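## Task

Place the mint microphone head up in the holder of the stand that is empty, with the holder's jaws gripping its handle. At the end the other microphone must still sit in its own stand's holder, both stands must stand upright on the table, and nothing may count on the robot holding it there.

## Robot and tools

Robot: two 6-joint arms, left_arm and right_arm, each with a parallel gripper. Joint order per arm: waist, shoulder, elbow, wrist pitch, wrist yaw, wrist roll. Arm roots in the scene frame: left_arm at (-0.032, +0.320, 0) m, quat_wxyz (+0.999, 0, 0, -0.036); right_arm at (+0.028, -0.243, 0) m, quat_wxyz (+0.998, 0, 0, +0.064).

Scene frame: origin on the table top midway between the arms, +z up, +x pointing out over the table, left_arm on the +y side. The arm names do not refer to image sides.

execute_actions takes "actions", a list holding one action, one wait, or nothing, plus an optional "pictures" boolean. An empty list sends nothing and returns the state with camera images. An action is {"rows": [...], "steps": n}: 1 to 15 rows, n from 6 to 15 control steps of 1/30 s each (default 15). Each row is used for one step, and the final row repeats if rows run out. A wait is {"steps": n} with n up to 300. It is counted from the previous result, and your reply time uses part of it. A refused call moves nothing.

Each row is one flat list of 14 numbers, each in [-1, 1], covering both arms even if only one moves: left_arm's six joint numbers then its opening, then right_arm's six then its opening. The joint numbers are offsets, not targets. They are measured from the joint angles in the most recent result that printed Joint positions. Before any such result in a scene, and in the second or later call of one reply, they are measured from the arm's pose when the action begins. They are never relative to the previous row. Scale: 1.0 equals 1.202 rad for the waist, 1.258 for the shoulder, 1.238 for the elbow, 2.073 for wrist pitch, and 2.022 for wrist yaw and wrist roll. Opening is absolute: +1 fully open (pads 0.094 m apart), -1 closed.

Joint ranges (rad): waist -2.618 to 3.054, shoulder 0.000 to 3.142, elbow 0.000 to 3.142, wrist pitch -1.571 to 1.571, wrist yaw -1.571 to 1.571, wrist roll -2.094 to 2.094. Asking for more than 0.036 rad beyond a limit gets the call refused. A true limit may differ from these by up to 0.036 rad. Targets past it are clipped and reported as "joint sent to its limit", which may refer to an earlier action. A missing report does not prove there is room left.

All-zero offsets are not a pause. They pull the arm back to the reference angles, and an arm may droop a little more with each action. To keep an arm still, make its first call in a reply aim back at the wanted angles, and send zeros in later calls. Increase the aim if a joint still sags short.

Speed: each step's target stays within a fixed lead of the measured angle: 0.202 rad waist, 0.258 shoulder, 0.238 elbow, 0.573 wrist pitch, 0.522 wrist yaw and roll. If the targets would move the gripper more than 70 mm from where it is, all of that arm's targets are scaled back. Large moves therefore take several actions.

A result is captured 6 steps before its action ends, and those steps finish during your reply. Arms keep heading for the last row sent until motion nearly stops or a step is HELD. After that only a new action moves them further, though fingers still finish opening or closing.

Results: the state line gives, for each arm, end_effector_position (m) and end_effector_quat_wxyz in the scene frame. This point sits between the finger pads, about 1 cm behind the tips. The fingers point along the gripper's +z axis and close along its y axis. Reported positions can be off, more so at long reach. Joint positions and Joint velocities list each arm's joints (rad, rad/s), then the pad gap (m, m/s). grip_measured is the measured opening on the command scale. Each gripper reads up to about 1 mm off, by a fixed amount. "joint command not followed" means a clearance check altered or blocked joint targets on some steps while the rest of the row ran. HELD marks steps on which your row was partly or wholly not sent. MOTOR HOT appears from 75 °C. At 90 °C the hot arm is stopped for 10 s (OVER-TEMPERATURE FAULT); after 5 minutes, 90 °C stops it again. At 100 °C that arm goes limp and falls. Holding loads, even while you think, heats motors.

Gripping: fingers go to the opening you write, except near ±1. Commanding about 0.03 below grip_measured holds firmly; a smaller margin holds more gently. Pad force is about 50 to 62 N, less on some grippers and on parts under about 2 mm thick, with a brief spike at first contact.

Cameras: cam_head_left, cam_head_right, cam_high, cam_low, cam_left_wrist, cam_right_wrist, each 896x504. Images come only with an empty action list or "pictures": true. Calibration (OpenCV pinhole plus radial) was given per camera and may be slightly off. The head cameras sit near x -0.27, z 0.81, cam_high near (1.20, 0.04, 1.15), cam_low near (-0.14, 1.23, 0.46). Wrist camera poses follow the arm joints. zoom_image {"camera", "region": [x0, y0, x1, y1]} magnifies part of that camera's latest full image, in pixels from the top-left, at most 504x504.

read_manual(section="licences") only returns licence text. finished_scene(scene) ends the current scene permanently, grades it and gives the next task. Replying with no tool call ends everything.

Avoid: knocking anything off the table, toppling stands, dropping or slamming the microphone, pressing hard, and letting the arms touch each other. Outside forces may briefly tug a held part or nudge loose objects. Release the microphone so the holder alone keeps it before finishing.

Each tool is called by a JSON object that holds its "fn" and its "kwargs", one argument or row to a line.

## Session

{"fn": "execute_actions", "kwargs": {
  "actions": []
}}

Scene clock: 0.00 s of 4800.00 s.
left_arm: end_effector_position=(+0.2478, +0.3775, +0.3331) grip_measured=+1.000 end_effector_quat_wxyz=(+0.659, +0.189, +0.706, +0.177) | right_arm: end_effector_position=(+0.1444, -0.1046, +0.1589) grip_measured=+1.000 end_effector_quat_wxyz=(-0.224, +0.927, -0.301, +0.015)
Joint positions: left_arm=[ 0.577  0.629  0.699 -0.149  0.503  0.562  0.094] | right_arm=[ 0.515  0.824  0.872 -1.224 -0.23  -1.825  0.094]
Joint velocities: left_arm=[ 0.007 -0.012 -0.012 -0.037  0.007  0.037  0.   ] | right_arm=[-0.002  0.002  0.007 -0.022 -0.037  0.022  0.   ]

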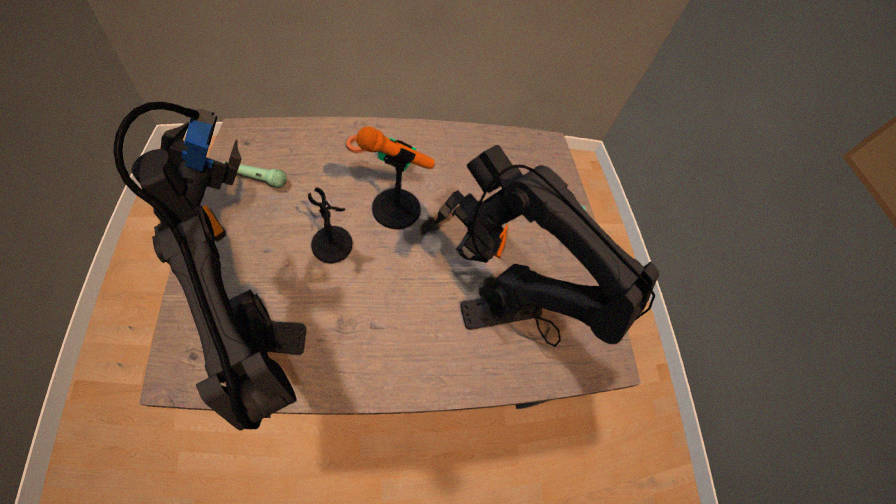

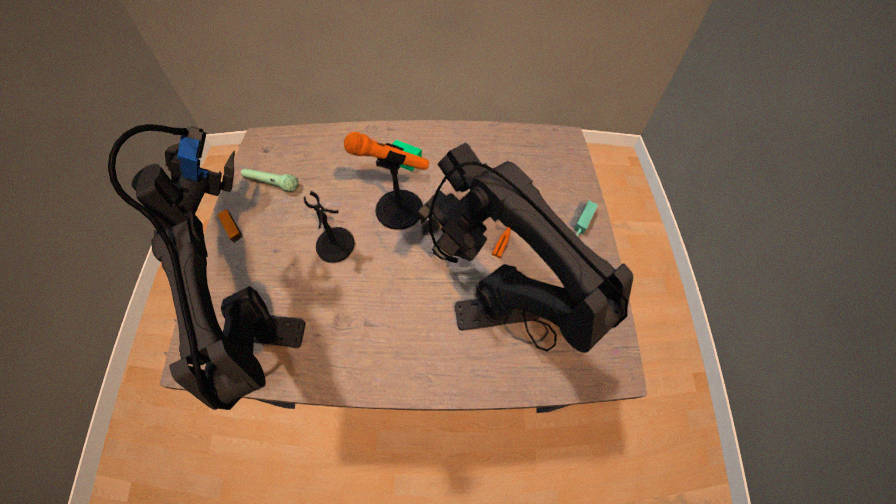

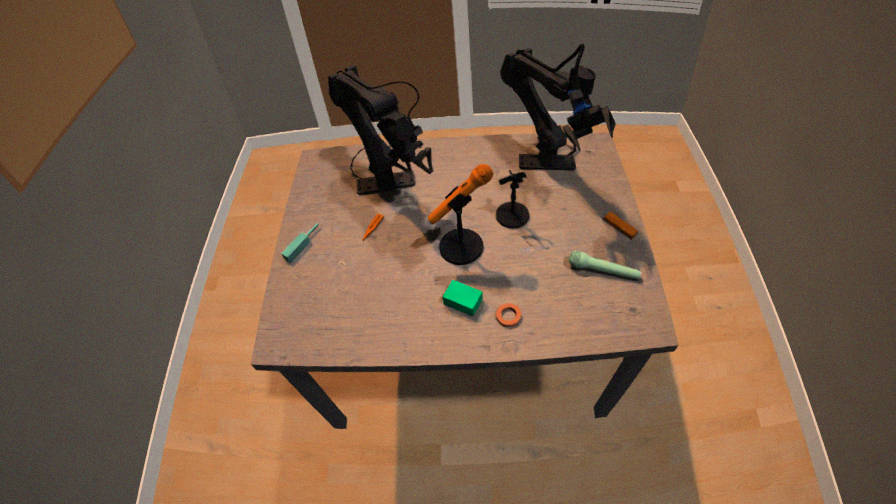

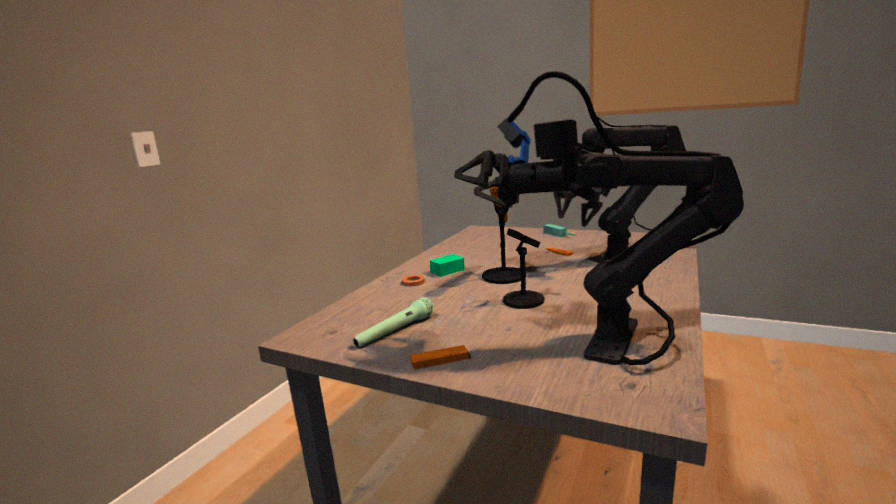

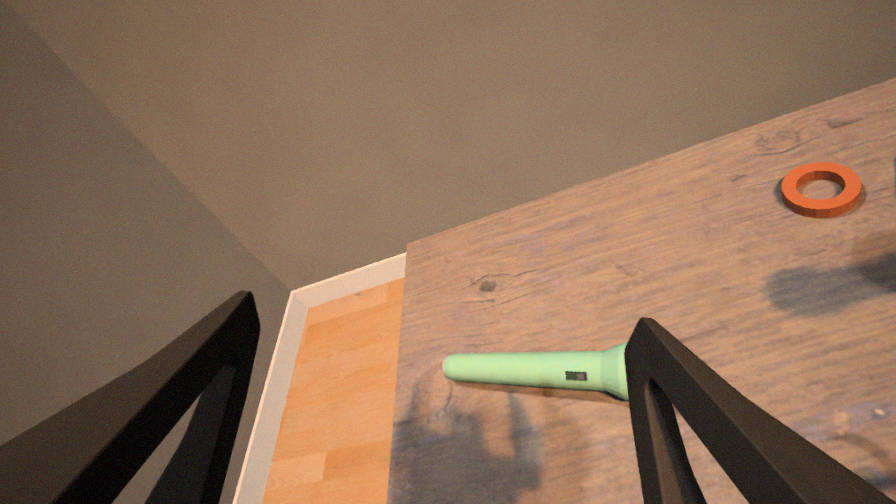

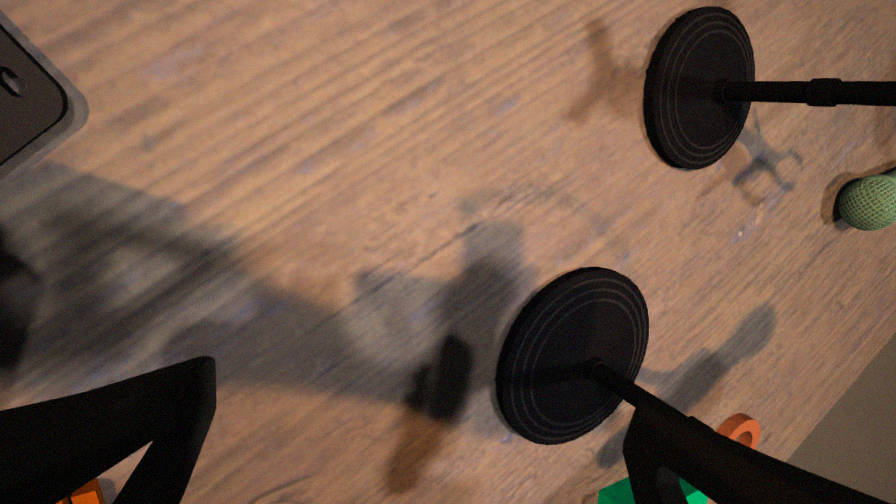

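{"fn": "zoom_image", "kwargs": {
  "camera": "cam_head_left",
  "region": [280, 170, 380, 270]
}}

{"fn": "zoom_image", "kwargs": {
  "camera": "cam_high",
  "region": [460, 150, 560, 250]
}}

{"fn": "zoom_image", "kwargs": {
  "camera": "cam_low",
  "region": [470, 210, 570, 310]
}}

Region (280, 170, 380, 270) of cam_head_left's 896x504 image, scaled by 5.040, with more detail than that image has.

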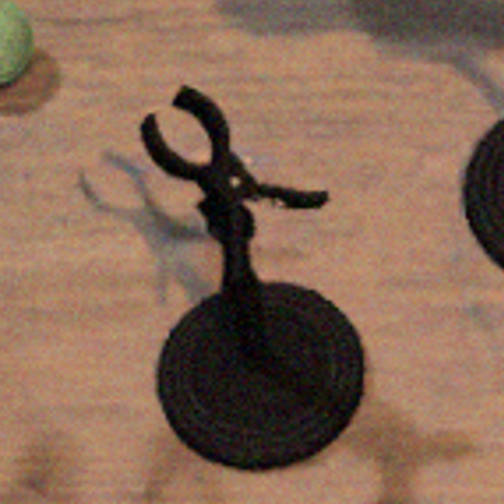

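Region (460, 150, 560, 250) of cam_high's 896x504 image, scaled by 5.040, with more detail than that image has.

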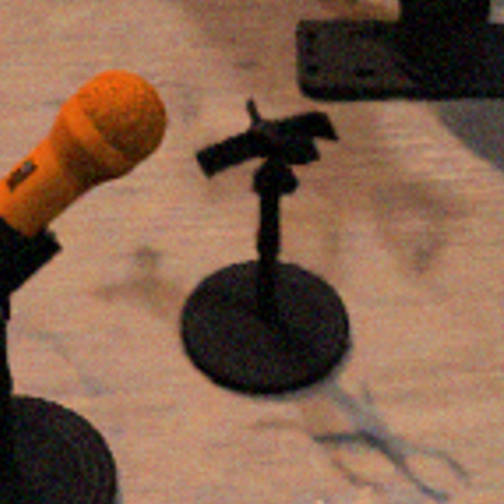

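Region (470, 210, 570, 310) of cam_low's 896x504 image, scaled by 5.040, with more detail than that image has.

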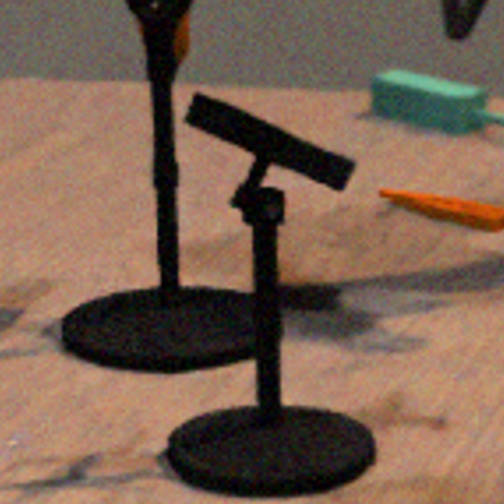

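{"fn": "execute_actions", "kwargs": {
  "actions": [
    {"rows":[[-0.199,0.75,0.7,-0.35,-0.249,0.75,1,0,0,0,0,0,0,1]],"steps":15}
  ]
}}

{"fn": "execute_actions", "kwargs": {
  "actions": [
    {"steps":45}
  ]
}}

Scene clock: 2.43 s of 4800.00 s.
left_arm: end_effector_position=(+0.3555, +0.4150, +0.3012) grip_measured=+1.000 end_effector_quat_wxyz=(+0.309, +0.514, +0.740, +0.305) | right_arm: end_effector_position=(+0.1444, -0.1046, +0.1589) grip_measured=+1.000 end_effector_quat_wxyz=(-0.224, +0.927, -0.301, +0.015)
Joint positions: left_arm=[ 0.345  1.363  1.442 -0.754  0.077  1.449  0.094] | right_arm=[ 0.515  0.824  0.872 -1.224 -0.23  -1.825  0.094]
Joint velocities: left_arm=[-0.012  2.508  2.303 -0.388 -0.447  2.791  0.   ] | right_arm=[ 0.002 -0.002 -0.007 -0.007  0.051  0.037  0.   ]
Steps of this call (steps 1 to 64: nothing new was sent; steps 65 to 73: the first 9 steps of this action). Readings (joint positions):
65: left_arm=[0.540 0.659 0.746 -0.246 0.420 0.645] | right_arm=[0.515 0.824 0.872 -1.224 -0.230 -1.825]
66: left_arm=[0.469 0.732 0.832 -0.362 0.332 0.745] | right_arm=[0.515 0.824 0.872 -1.224 -0.230 -1.825]
68: left_arm=[0.370 0.909 1.010 -0.541 0.221 0.946] | right_arm=[0.515 0.824 0.872 -1.224 -0.230 -1.825]
72: left_arm=[0.345 1.273 1.359 -0.735 0.097 1.349] | right_arm=[0.515 0.824 0.872 -1.224 -0.230 -1.825]
73: the state above

Scene clock: 3.93 s of 4800.00 s.
left_arm: end_effector_position=(+0.3791, +0.4354, +0.2343) grip_measured=+1.000 end_effector_quat_wxyz=(+0.127, +0.742, +0.586, +0.299) | right_arm: end_effector_position=(+0.1444, -0.1046, +0.1589) grip_measured=+1.000 end_effector_quat_wxyz=(-0.224, +0.927, -0.301, +0.015)
Joint positions: left_arm=[ 0.345  1.595  1.546 -0.86   0.003  2.075  0.094] | right_arm=[ 0.515  0.824  0.872 -1.224 -0.23  -1.825  0.094]
Joint velocities: left_arm=[-0.007 -0.002 -0.002  0.051  0.037 -0.022  0.   ] | right_arm=[-0.012  0.002  0.007  0.022 -0.051  0.022  0.   ]
Kept back: nothing.
Steps of this call (steps 1 to 6: the last 6 steps of your previous action; steps 7 to 45: the robot went on to your last target). Readings (joint positions):
1: left_arm=[0.345 1.443 1.505 -0.757 0.063 1.549] | right_arm=[0.515 0.824 0.872 -1.224 -0.230 -1.825]
2: left_arm=[0.345 1.504 1.540 -0.755 0.050 1.649] | right_arm=[0.515 0.824 0.872 -1.224 -0.230 -1.825]
4: left_arm=[0.345 1.579 1.549 -0.775 0.031 1.803] | right_arm=[0.515 0.824 0.872 -1.224 -0.230 -1.825]
8: left_arm=[0.345 1.617 1.546 -0.843 0.012 1.966] | right_arm=[0.515 0.824 0.872 -1.224 -0.230 -1.825]
45: the state above
All arms were judged still, so your last target was given up. Only a new action makes them travel on or press farther. Fingers that are still opening or closing keep moving.

Now to pre-grasp: shoulder +0.80, elbow +0.85, pitch −0.68.

{"fn": "execute_actions", "kwargs": {
  "actions": [
    {"rows":[[-0.005,0.635,0.69,-0.33,0,0,1,0,0,0,0,0,0,1]],"steps":15}
  ]
}}

{"fn": "execute_actions", "kwargs": {
  "actions": [
    {"steps":40}
  ],
  "pictures": true
}}

Scene clock: 4.43 s of 4800.00 s.
left_arm: end_effector_position=(+0.4314, +0.4500, +0.1443) grip_measured=+1.000 end_effector_quat_wxyz=(+0.038, +0.781, +0.618, +0.087) | right_arm: end_effector_position=(+0.1444, -0.1046, +0.1589) grip_measured=+1.000 end_effector_quat_wxyz=(-0.224, +0.927, -0.301, +0.015)
Joint positions: left_arm=[ 0.345  2.279  2.316 -1.418  0.003  2.075  0.094] | right_arm=[ 0.515  0.824  0.872 -1.224 -0.23  -1.825  0.094]
Joint velocities: left_arm=[-0.007  2.063  1.507 -0.022 -0.007  0.037  0.   ] | right_arm=[-0.002  0.002 -0.012 -0.081 -0.037  0.037  0.   ]
Steps of this call (steps 1 to 6: nothing new was sent; steps 7 to 15: the first 9 steps of this action). Readings (joint positions):
7: left_arm=[0.345 1.632 1.604 -0.955 0.003 2.075] | right_arm=[0.515 0.824 0.872 -1.224 -0.230 -1.825]
8: left_arm=[0.345 1.696 1.700 -1.076 0.003 2.075] | right_arm=[0.515 0.824 0.872 -1.224 -0.230 -1.825]
10: left_arm=[0.345 1.851 1.887 -1.242 0.003 2.075] | right_arm=[0.515 0.824 0.872 -1.224 -0.230 -1.825]
14: left_arm=[0.345 2.200 2.249 -1.410 0.003 2.075] | right_arm=[0.515 0.824 0.872 -1.224 -0.230 -1.825]
15: the state above

Scene clock: 5.77 s of 4800.00 s.
left_arm: end_effector_position=(+0.4180, +0.4463, +0.1001) grip_measured=+1.000 end_effector_quat_wxyz=(+0.005, +0.784, +0.621, +0.008) | right_arm: end_effector_position=(+0.1444, -0.1046, +0.1589) grip_measured=+1.000 end_effector_quat_wxyz=(-0.224, +0.927, -0.301, +0.015)
Joint positions: left_arm=[ 0.345  2.41   2.384 -1.527  0.003  2.075  0.094] | right_arm=[ 0.515  0.824  0.872 -1.224 -0.23  -1.825  0.094]
Joint velocities: left_arm=[ 0.002 -0.012  0.002 -0.037 -0.066 -0.022  0.   ] | right_arm=[0.007 0.002 0.002 0.051 0.037 0.022 0.   ]
Kept back: nothing.
Steps of this call (steps 1 to 6: the last 6 steps of your previous action; steps 7 to 30: the robot went on to your last target; steps 31 to 40: nothing new was sent). Readings (joint positions):
1: left_arm=[0.345 2.339 2.350 -1.420 0.003 2.075] | right_arm=[0.515 0.824 0.872 -1.224 -0.230 -1.825]
2: left_arm=[0.345 2.384 2.360 -1.428 0.003 2.075] | right_arm=[0.515 0.824 0.872 -1.224 -0.230 -1.825]
4: left_arm=[0.345 2.442 2.361 -1.460 0.003 2.075] | right_arm=[0.515 0.824 0.872 -1.224 -0.230 -1.825]
8: left_arm=[0.345 2.455 2.364 -1.504 0.003 2.075] | right_arm=[0.515 0.824 0.872 -1.224 -0.230 -1.825]
40: the state above
All arms were judged still, so your last target was given up. Only a new action makes them travel on or press farther. Fingers that are still opening or closing keep moving.
camera_calibration (this result's frames):
cam_left_wrist: T_world_to_cam=[[-0.986705, 0.156195, -0.0448954, 0.34538], [0.0874804, 0.743267, 0.66325, -0.413622], [0.136965, 0.650505, -0.74705, -0.157322], [0, 0, 0, 1]] pos_world=[0.39852, 0.355824, 0.172314]

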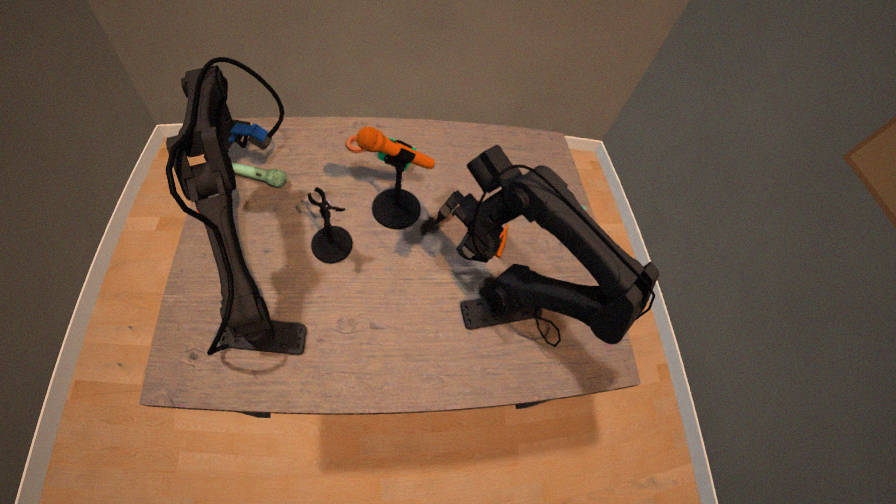

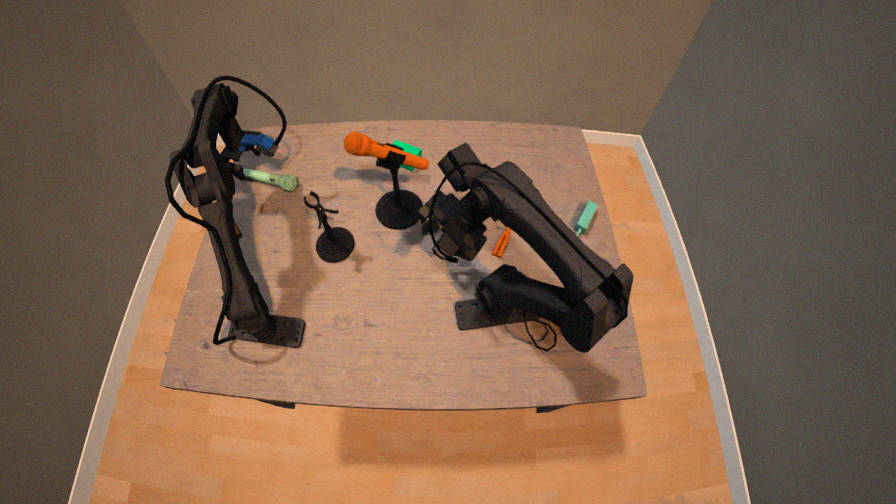

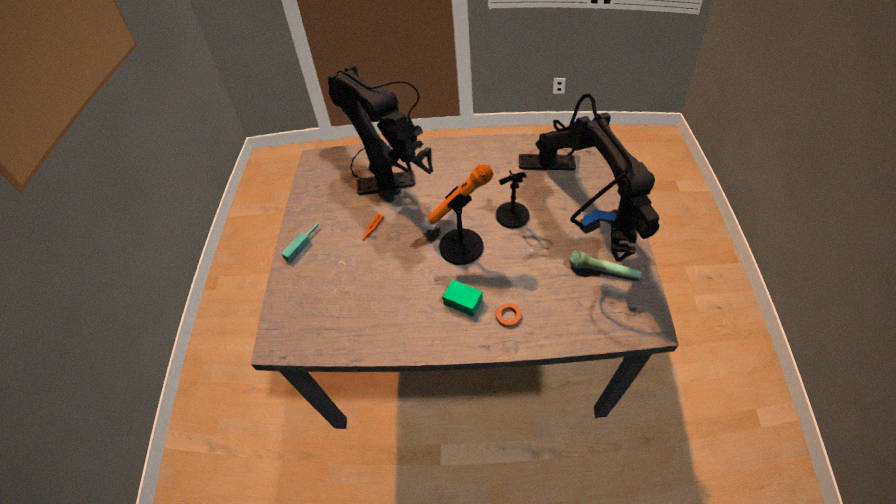

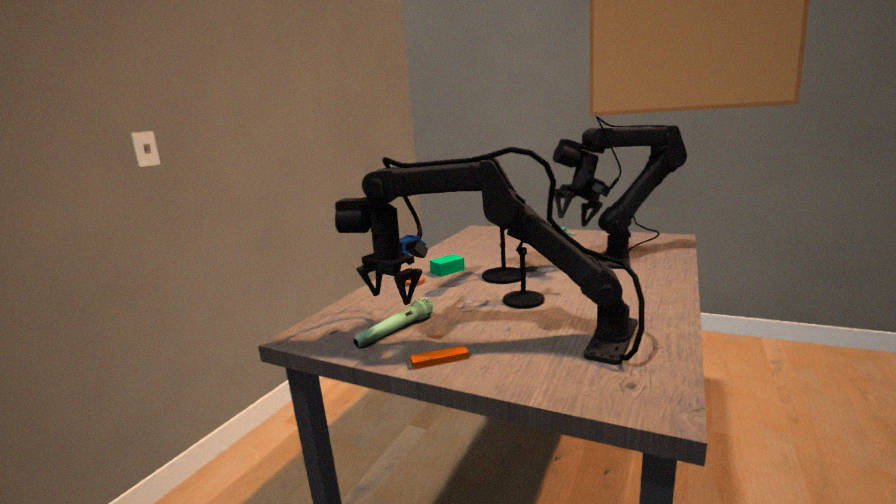

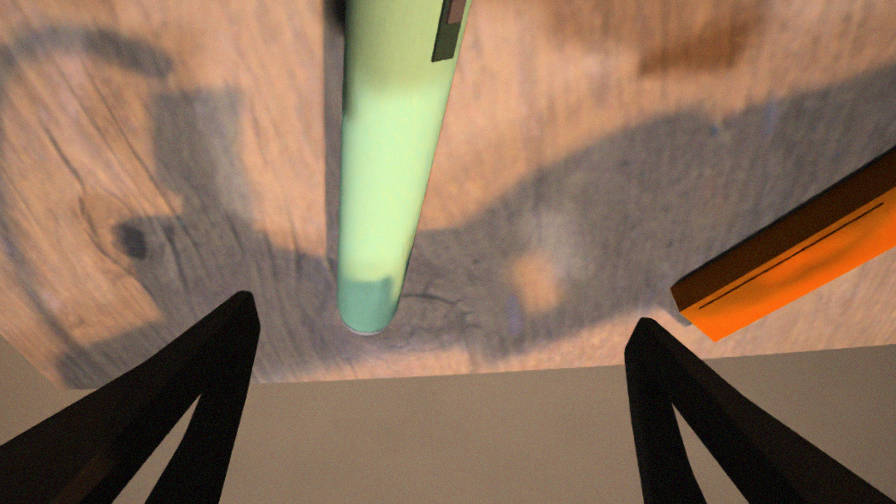

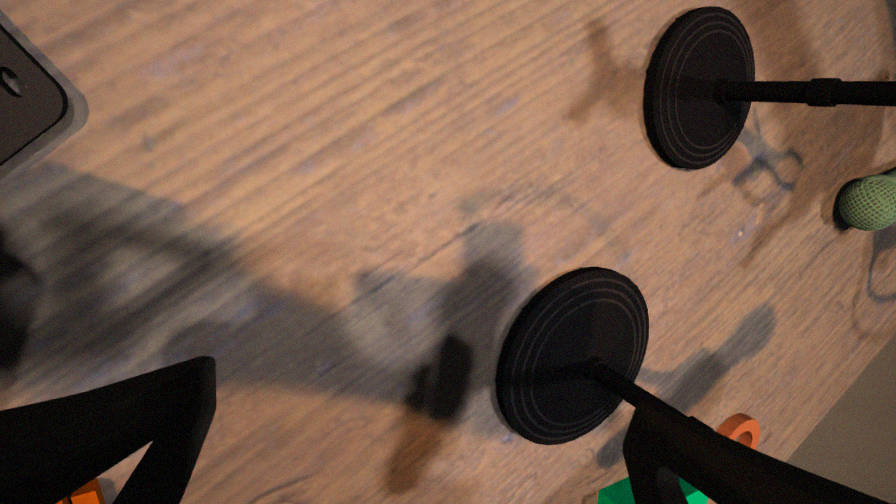

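{"fn": "execute_actions", "kwargs": {
  "actions": [
    {"rows":[[-0.05,0.02,-0.215,0.138,0,0,1,0,0,0,0,0,0,1]],"steps":15}
  ]
}}

{"fn": "execute_actions", "kwargs": {
  "actions": [
    {"steps":30}
  ],
  "pictures": true
}}

Scene clock: 6.40 s of 4800.00 s.
left_arm: end_effector_position=(+0.4221, +0.4208, +0.0205) grip_measured=+1.000 end_effector_quat_wxyz=(-0.008, +0.801, +0.598, -0.015) | right_arm: end_effector_position=(+0.1444, -0.1046, +0.1589) grip_measured=+1.000 end_effector_quat_wxyz=(-0.224, +0.927, -0.301, +0.015)
Joint positions: left_arm=[ 0.288  2.441  2.121 -1.284 -0.002  2.074  0.094] | right_arm=[ 0.515  0.824  0.872 -1.224 -0.23  -1.825  0.094]
Joint velocities: left_arm=[-0.002 -0.183 -0.012  0.388 -0.007  0.022  0.   ] | right_arm=[-0.002  0.007 -0.002 -0.022  0.022 -0.037  0.   ]
Steps of this call (steps 1 to 10: nothing new was sent; steps 11 to 19: the first 9 steps of this action). Readings (joint positions):
11: left_arm=[0.342 2.400 2.339 -1.485 0.002 2.075] | right_arm=[0.515 0.824 0.872 -1.224 -0.230 -1.825]
12: left_arm=[0.337 2.385 2.276 -1.432 0.000 2.075] | right_arm=[0.515 0.824 0.872 -1.224 -0.230 -1.825]
14: left_arm=[0.319 2.394 2.181 -1.364 0.000 2.075] | right_arm=[0.515 0.824 0.872 -1.224 -0.230 -1.825]
18: left_arm=[0.288 2.450 2.121 -1.298 -0.002 2.074] | right_arm=[0.515 0.824 0.872 -1.224 -0.230 -1.825]
19: the state above

Scene clock: 7.40 s of 4800.00 s.
left_arm: end_effector_position=(+0.4323, +0.4230, +0.0220) grip_measured=+1.000 end_effector_quat_wxyz=(+0.001, +0.801, +0.598, +0.006) | right_arm: end_effector_position=(+0.1444, -0.1046, +0.1589) grip_measured=+1.000 end_effector_quat_wxyz=(-0.224, +0.927, -0.301, +0.015)
Joint positions: left_arm=[ 0.288  2.437  2.121 -1.243 -0.002  2.074  0.094] | right_arm=[ 0.515  0.824  0.872 -1.224 -0.23  -1.825  0.094]
Joint velocities: left_arm=[ 0.007  0.012 -0.007  0.022 -0.037 -0.066  0.   ] | right_arm=[-0.007 -0.007  0.002 -0.007  0.007 -0.081  0.   ]
Kept back: nothing.
Steps of this call (steps 1 to 6: the last 6 steps of your previous action; steps 7 to 30: the robot went on to your last target). Readings (joint positions):
1: left_arm=[0.288 2.437 2.121 -1.274 -0.002 2.074] | right_arm=[0.515 0.824 0.872 -1.224 -0.230 -1.825]
2: left_arm=[0.288 2.436 2.121 -1.266 -0.002 2.074] | right_arm=[0.515 0.824 0.872 -1.224 -0.230 -1.825]
4: left_arm=[0.288 2.437 2.121 -1.257 -0.002 2.074] | right_arm=[0.515 0.824 0.872 -1.224 -0.230 -1.825]
8: left_arm=[0.288 2.437 2.121 -1.248 -0.002 2.074] | right_arm=[0.515 0.824 0.872 -1.224 -0.230 -1.825]
30: the state above
All arms were judged still, so your last target was given up. Only a new action makes them travel on or press farther. Fingers that are still opening or closing keep moving.
camera_calibration (this result's frames):
cam_left_wrist: T_world_to_cam=[[-0.976798, 0.210949, -0.0369511, 0.331992], [0.133577, 0.734976, 0.664806, -0.362142], [0.167399, 0.644446, -0.746102, -0.213134], [0, 0, 0, 1]] pos_world=[0.408342, 0.333485, 0.0940023]

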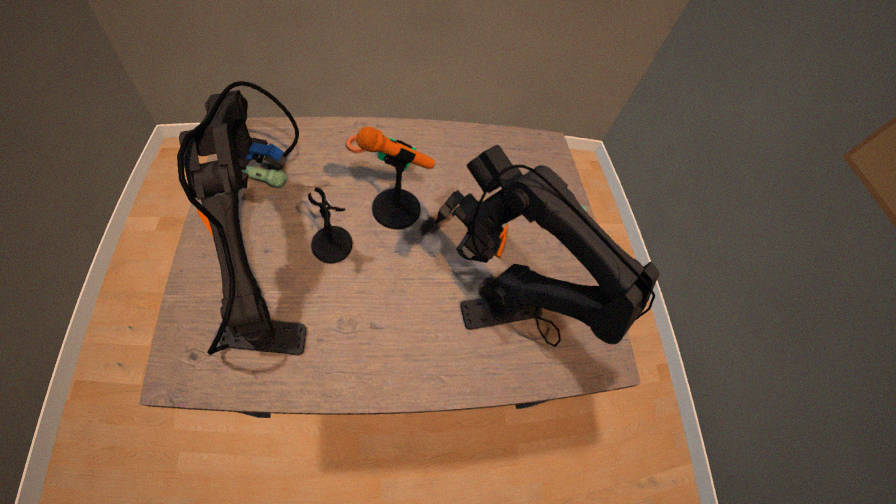

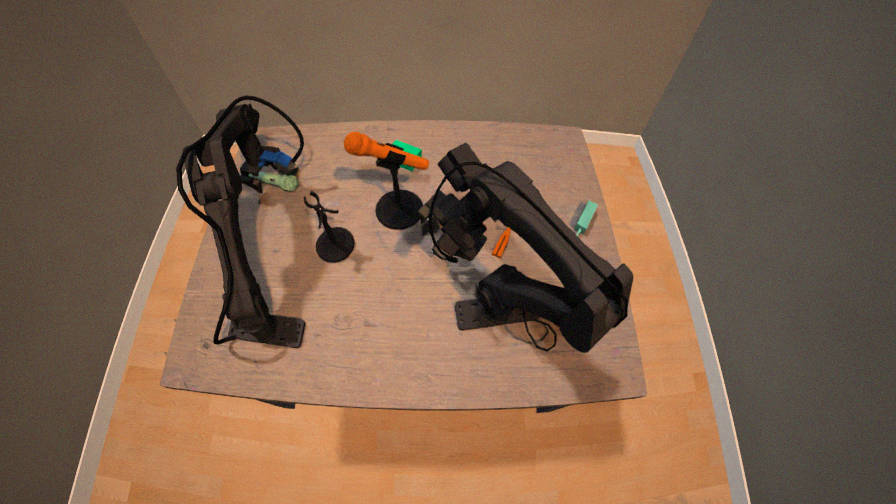

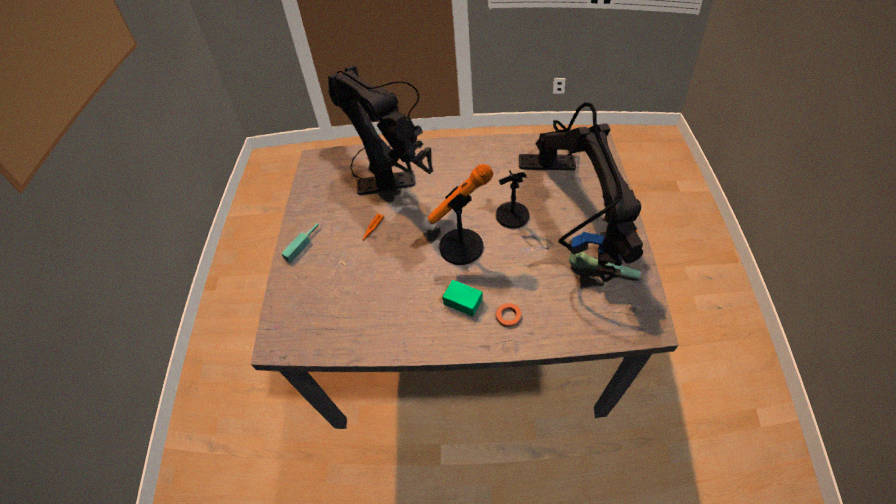

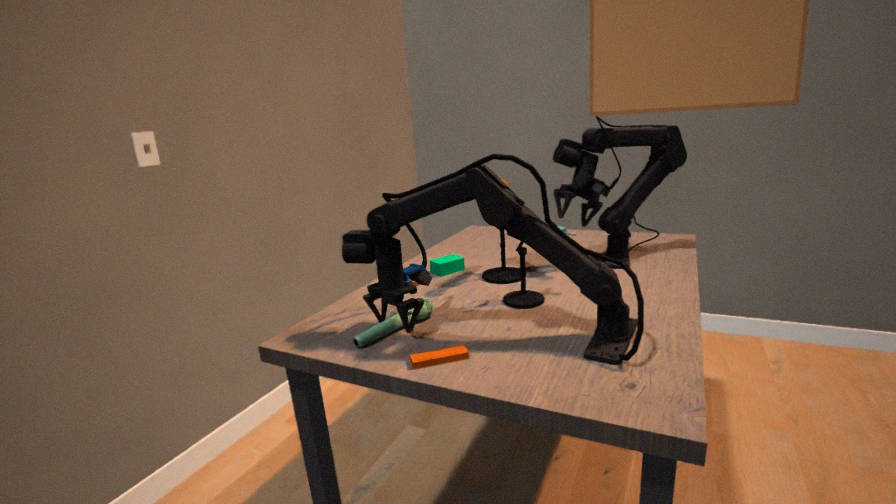

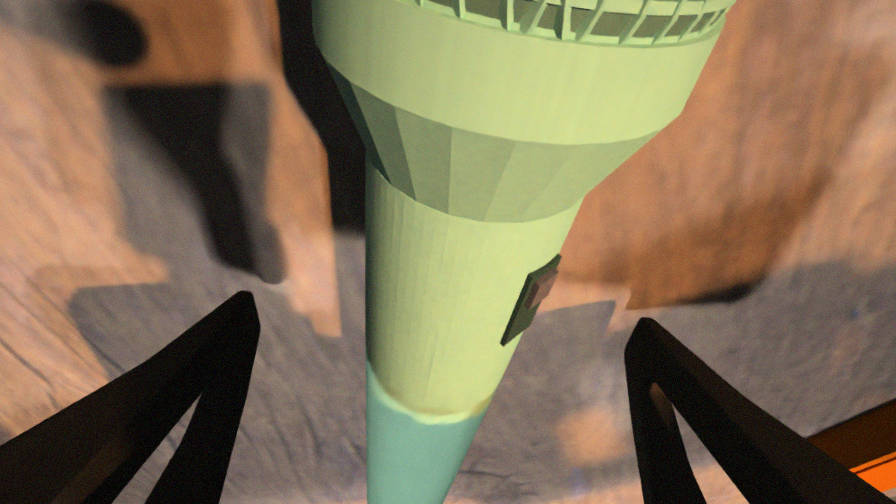

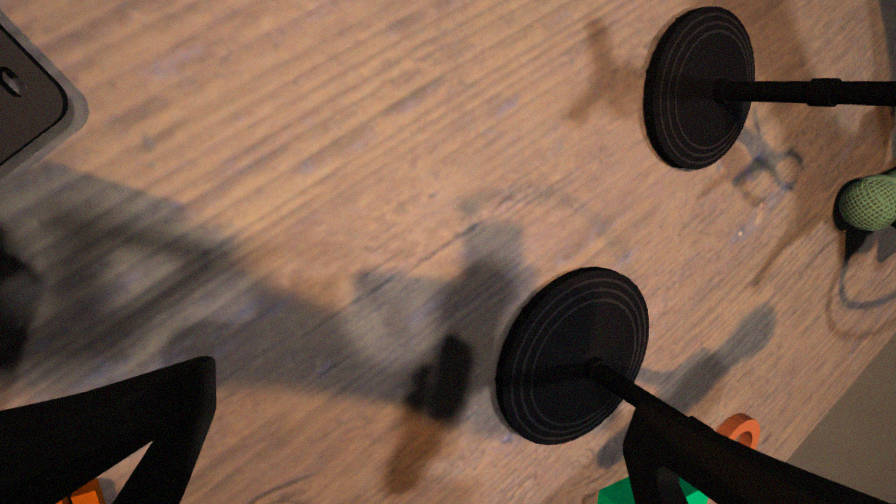

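{"fn": "execute_actions", "kwargs": {
  "actions": [
    {"rows":[[0,0,0,0,0,0,-1,0,0,0,0,0,0,1]],"steps":15}
  ]
}}

{"fn": "execute_actions", "kwargs": {
  "actions": [
    {"steps":15}
  ]
}}

Scene clock: 7.93 s of 4800.00 s.
left_arm: end_effector_position=(+0.4328, +0.4233, +0.0220) grip_measured=-0.326 end_effector_quat_wxyz=(+0.001, +0.801, +0.599, +0.007) | right_arm: end_effector_position=(+0.1444, -0.1046, +0.1589) grip_measured=+1.000 end_effector_quat_wxyz=(-0.224, +0.927, -0.301, +0.015)
Joint positions: left_arm=[ 0.288  2.437  2.121 -1.241 -0.003  2.073  0.032] | right_arm=[ 0.515  0.824  0.872 -1.224 -0.23  -1.825  0.094]
Joint velocities: left_arm=[-0.027  0.002 -0.007 -0.007  0.051 -0.007  0.   ] | right_arm=[-0.002  0.002  0.007 -0.007  0.022 -0.022  0.   ]
Steps of this call (steps 1 to 7: nothing new was sent; steps 8 to 16: the first 9 steps of this action). Readings (joint positions):
8: left_arm=[0.288 2.437 2.121 -1.243 -0.002 2.074] | right_arm=[0.515 0.824 0.872 -1.224 -0.230 -1.825]
9: left_arm=[0.288 2.437 2.121 -1.243 -0.002 2.074] | right_arm=[0.515 0.824 0.872 -1.224 -0.230 -1.825]
11: left_arm=[0.288 2.437 2.121 -1.243 -0.002 2.074] | right_arm=[0.515 0.824 0.872 -1.224 -0.230 -1.825]
15: left_arm=[0.288 2.437 2.121 -1.241 -0.003 2.073] | right_arm=[0.515 0.824 0.872 -1.224 -0.230 -1.825]
16: the state above

Scene clock: 8.43 s of 4800.00 s.
left_arm: end_effector_position=(+0.4328, +0.4233, +0.0220) grip_measured=-0.326 end_effector_quat_wxyz=(+0.001, +0.801, +0.599, +0.007) | right_arm: end_effector_position=(+0.1444, -0.1046, +0.1589) grip_measured=+1.000 end_effector_quat_wxyz=(-0.224, +0.927, -0.301, +0.015)
Joint positions: left_arm=[ 0.288  2.437  2.121 -1.241 -0.003  2.073  0.032] | right_arm=[ 0.515  0.824  0.872 -1.224 -0.23  -1.825  0.094]
Joint velocities: left_arm=[-0.012  0.007  0.012  0.037 -0.037 -0.007  0.   ] | right_arm=[-0.002 -0.017 -0.007 -0.066 -0.022 -0.037  0.   ]
Kept back: nothing.
Steps of this call (steps 1 to 6: the last 6 steps of your previous action; steps 7 to 15: the robot went on to your last target). Readings (joint positions):
1: left_arm=[0.288 2.437 2.121 -1.241 -0.003 2.073] | right_arm=[0.515 0.824 0.872 -1.224 -0.230 -1.825]
2: left_arm=[0.288 2.437 2.121 -1.241 -0.003 2.073] | right_arm=[0.515 0.824 0.872 -1.224 -0.230 -1.825]
4: left_arm=[0.288 2.437 2.121 -1.241 -0.003 2.073] | right_arm=[0.515 0.824 0.872 -1.224 -0.230 -1.825]
8: left_arm=[0.288 2.437 2.121 -1.241 -0.003 2.073] | right_arm=[0.515 0.824 0.872 -1.224 -0.230 -1.825]
15: the state above
All arms were judged still, so your last target was given up. Only a new action makes them travel on or press farther. Fingers that are still opening or closing keep moving.

{"fn": "execute_actions", "kwargs": {
  "actions": [
    {"rows":[[0,-0.6,-0.4,0.2,0,-0.3,-1,0,0,0,0,0,0,1]],"steps":15}
  ]
}}

{"fn": "execute_actions", "kwargs": {
  "actions": [
    {"steps":30}
  ]
}}

Scene clock: 9.27 s of 4800.00 s.
left_arm: end_effector_position=(+0.4017, +0.4174, +0.1210) grip_measured=-0.325 end_effector_quat_wxyz=(+0.102, +0.628, +0.759, +0.136) | right_arm: end_effector_position=(+0.1444, -0.1046, +0.1589) grip_measured=+1.000 end_effector_quat_wxyz=(-0.224, +0.927, -0.301, +0.015)
Joint positions: left_arm=[ 0.288  1.915  1.628 -0.942 -0.008  1.599  0.032] | right_arm=[ 0.515  0.824  0.872 -1.224 -0.23  -1.825  0.094]
Joint velocities: left_arm=[ 0.012 -1.287 -0.056  0.3    0.037 -0.432  0.   ] | right_arm=[-0.017 -0.012  0.002 -0.022  0.007  0.022  0.   ]
Steps of this call (steps 1 to 16: nothing new was sent; steps 17 to 25: the first 9 steps of this action). Readings (joint positions):
17: left_arm=[0.288 2.399 2.060 -1.179 -0.003 2.001] | right_arm=[0.515 0.824 0.872 -1.224 -0.230 -1.825]
18: left_arm=[0.288 2.334 1.960 -1.093 -0.004 1.898] | right_arm=[0.515 0.824 0.872 -1.224 -0.230 -1.825]
20: left_arm=[0.288 2.191 1.773 -0.980 -0.006 1.743] | right_arm=[0.515 0.824 0.872 -1.224 -0.230 -1.825]
24: left_arm=[0.288 1.961 1.631 -0.952 -0.008 1.615] | right_arm=[0.515 0.824 0.872 -1.224 -0.230 -1.825]
25: the state above

Scene clock: 10.27 s of 4800.00 s.
left_arm: end_effector_position=(+0.4084, +0.4188, +0.2246) grip_measured=-0.325 end_effector_quat_wxyz=(+0.208, +0.559, +0.765, +0.242) | right_arm: end_effector_position=(+0.1444, -0.1046, +0.1589) grip_measured=+1.000 end_effector_quat_wxyz=(-0.224, +0.927, -0.301, +0.015)
Joint positions: left_arm=[ 0.288  1.693  1.62  -0.849 -0.008  1.48   0.032] | right_arm=[ 0.515  0.824  0.872 -1.224 -0.23  -1.825  0.094]
Joint velocities: left_arm=[-0.012  0.007 -0.007 -0.022 -0.051 -0.037 -0.001] | right_arm=[-0.017 -0.002 -0.007 -0.007 -0.007 -0.037  0.   ]
Kept back: nothing.
Steps of this call (steps 1 to 6: the last 6 steps of your previous action; steps 7 to 30: the robot went on to your last target). Readings (joint positions):
1: left_arm=[0.288 1.871 1.627 -0.930 -0.008 1.583] | right_arm=[0.515 0.824 0.872 -1.224 -0.230 -1.825]
2: left_arm=[0.288 1.826 1.627 -0.917 -0.008 1.566] | right_arm=[0.515 0.824 0.872 -1.224 -0.230 -1.825]
4: left_arm=[0.288 1.744 1.627 -0.888 -0.008 1.535] | right_arm=[0.515 0.824 0.872 -1.224 -0.230 -1.825]
8: left_arm=[0.288 1.665 1.627 -0.849 -0.008 1.501] | right_arm=[0.515 0.824 0.872 -1.224 -0.230 -1.825]
30: the state above
All arms were judged still, so your last target was given up. Only a new action makes them travel on or press farther. Fingers that are still opening or closing keep moving.

{"fn": "execute_actions", "kwargs": {
  "actions": [
    {"rows":[[-0.3,-1,-0.88,0.44,0,-0.485,-1,0,0,0,0,0,0,1]],"steps":15}
  ]
}}

{"fn": "execute_actions", "kwargs": {
  "actions": [
    {"steps":40}
  ]
}}

Scene clock: 10.87 s of 4800.00 s.
left_arm: end_effector_position=(+0.3904, +0.2847, +0.2488) grip_measured=-0.325 end_effector_quat_wxyz=(+0.455, +0.414, +0.761, +0.208) | right_arm: end_effector_position=(+0.1444, -0.1046, +0.1589) grip_measured=+1.000 end_effector_quat_wxyz=(-0.224, +0.927, -0.301, +0.015)
Joint positions: left_arm=[-0.024  1.326  1.079 -0.275 -0.024  0.914  0.032] | right_arm=[ 0.515  0.824  0.872 -1.224 -0.23  -1.825  0.094]
Joint velocities: left_arm=[-1.106 -1.98  -2.513  2.278  0.168 -2.63   0.   ] | right_arm=[ 0.002 -0.007  0.012 -0.066  0.022  0.022  0.   ]
Steps of this call (steps 1 to 9: nothing new was sent; steps 10 to 18: the first 9 steps of this action). Readings (joint positions):
10: left_arm=[0.276 1.674 1.583 -0.796 -0.018 1.432] | right_arm=[0.515 0.824 0.872 -1.224 -0.230 -1.825]
11: left_arm=[0.256 1.641 1.524 -0.725 -0.030 1.372] | right_arm=[0.515 0.824 0.872 -1.224 -0.230 -1.825]
13: left_arm=[0.189 1.566 1.407 -0.606 -0.036 1.256] | right_arm=[0.515 0.824 0.872 -1.224 -0.230 -1.825]
17: left_arm=[0.016 1.389 1.161 -0.352 -0.030 1.002] | right_arm=[0.515 0.824 0.872 -1.224 -0.230 -1.825]
18: the state above

Scene clock: 12.20 s of 4800.00 s.
left_arm: end_effector_position=(+0.2339, +0.2793, +0.3339) grip_measured=-0.325 end_effector_quat_wxyz=(+0.729, +0.220, +0.635, +0.131) | right_arm: end_effector_position=(+0.1444, -0.1046, +0.1589) grip_measured=+1.000 end_effector_quat_wxyz=(-0.224, +0.927, -0.301, +0.015)
Joint positions: left_arm=[-0.084  0.442  0.517  0.023  0.     0.511  0.032] | right_arm=[ 0.515  0.824  0.872 -1.224 -0.23  -1.825  0.094]
Joint velocities: left_arm=[ 0.002  0.022  0.002 -0.022 -0.037  0.037 -0.001] | right_arm=[ 0.002 -0.002  0.002 -0.007  0.007  0.022  0.   ]
Kept back: nothing.
Steps of this call (steps 1 to 6: the last 6 steps of your previous action; steps 7 to 40: the robot went on to your last target). Readings (joint positions):
1: left_arm=[-0.056 1.251 0.989 -0.207 -0.014 0.834] | right_arm=[0.515 0.824 0.872 -1.224 -0.230 -1.825]
2: left_arm=[-0.077 1.168 0.899 -0.155 -0.003 0.770] | right_arm=[0.515 0.824 0.872 -1.224 -0.230 -1.825]
4: left_arm=[-0.086 0.986 0.721 -0.081 0.006 0.677] | right_arm=[0.515 0.824 0.872 -1.224 -0.230 -1.825]
8: left_arm=[-0.084 0.645 0.508 -0.076 0.000 0.582] | right_arm=[0.515 0.824 0.872 -1.224 -0.230 -1.825]
40: the state above


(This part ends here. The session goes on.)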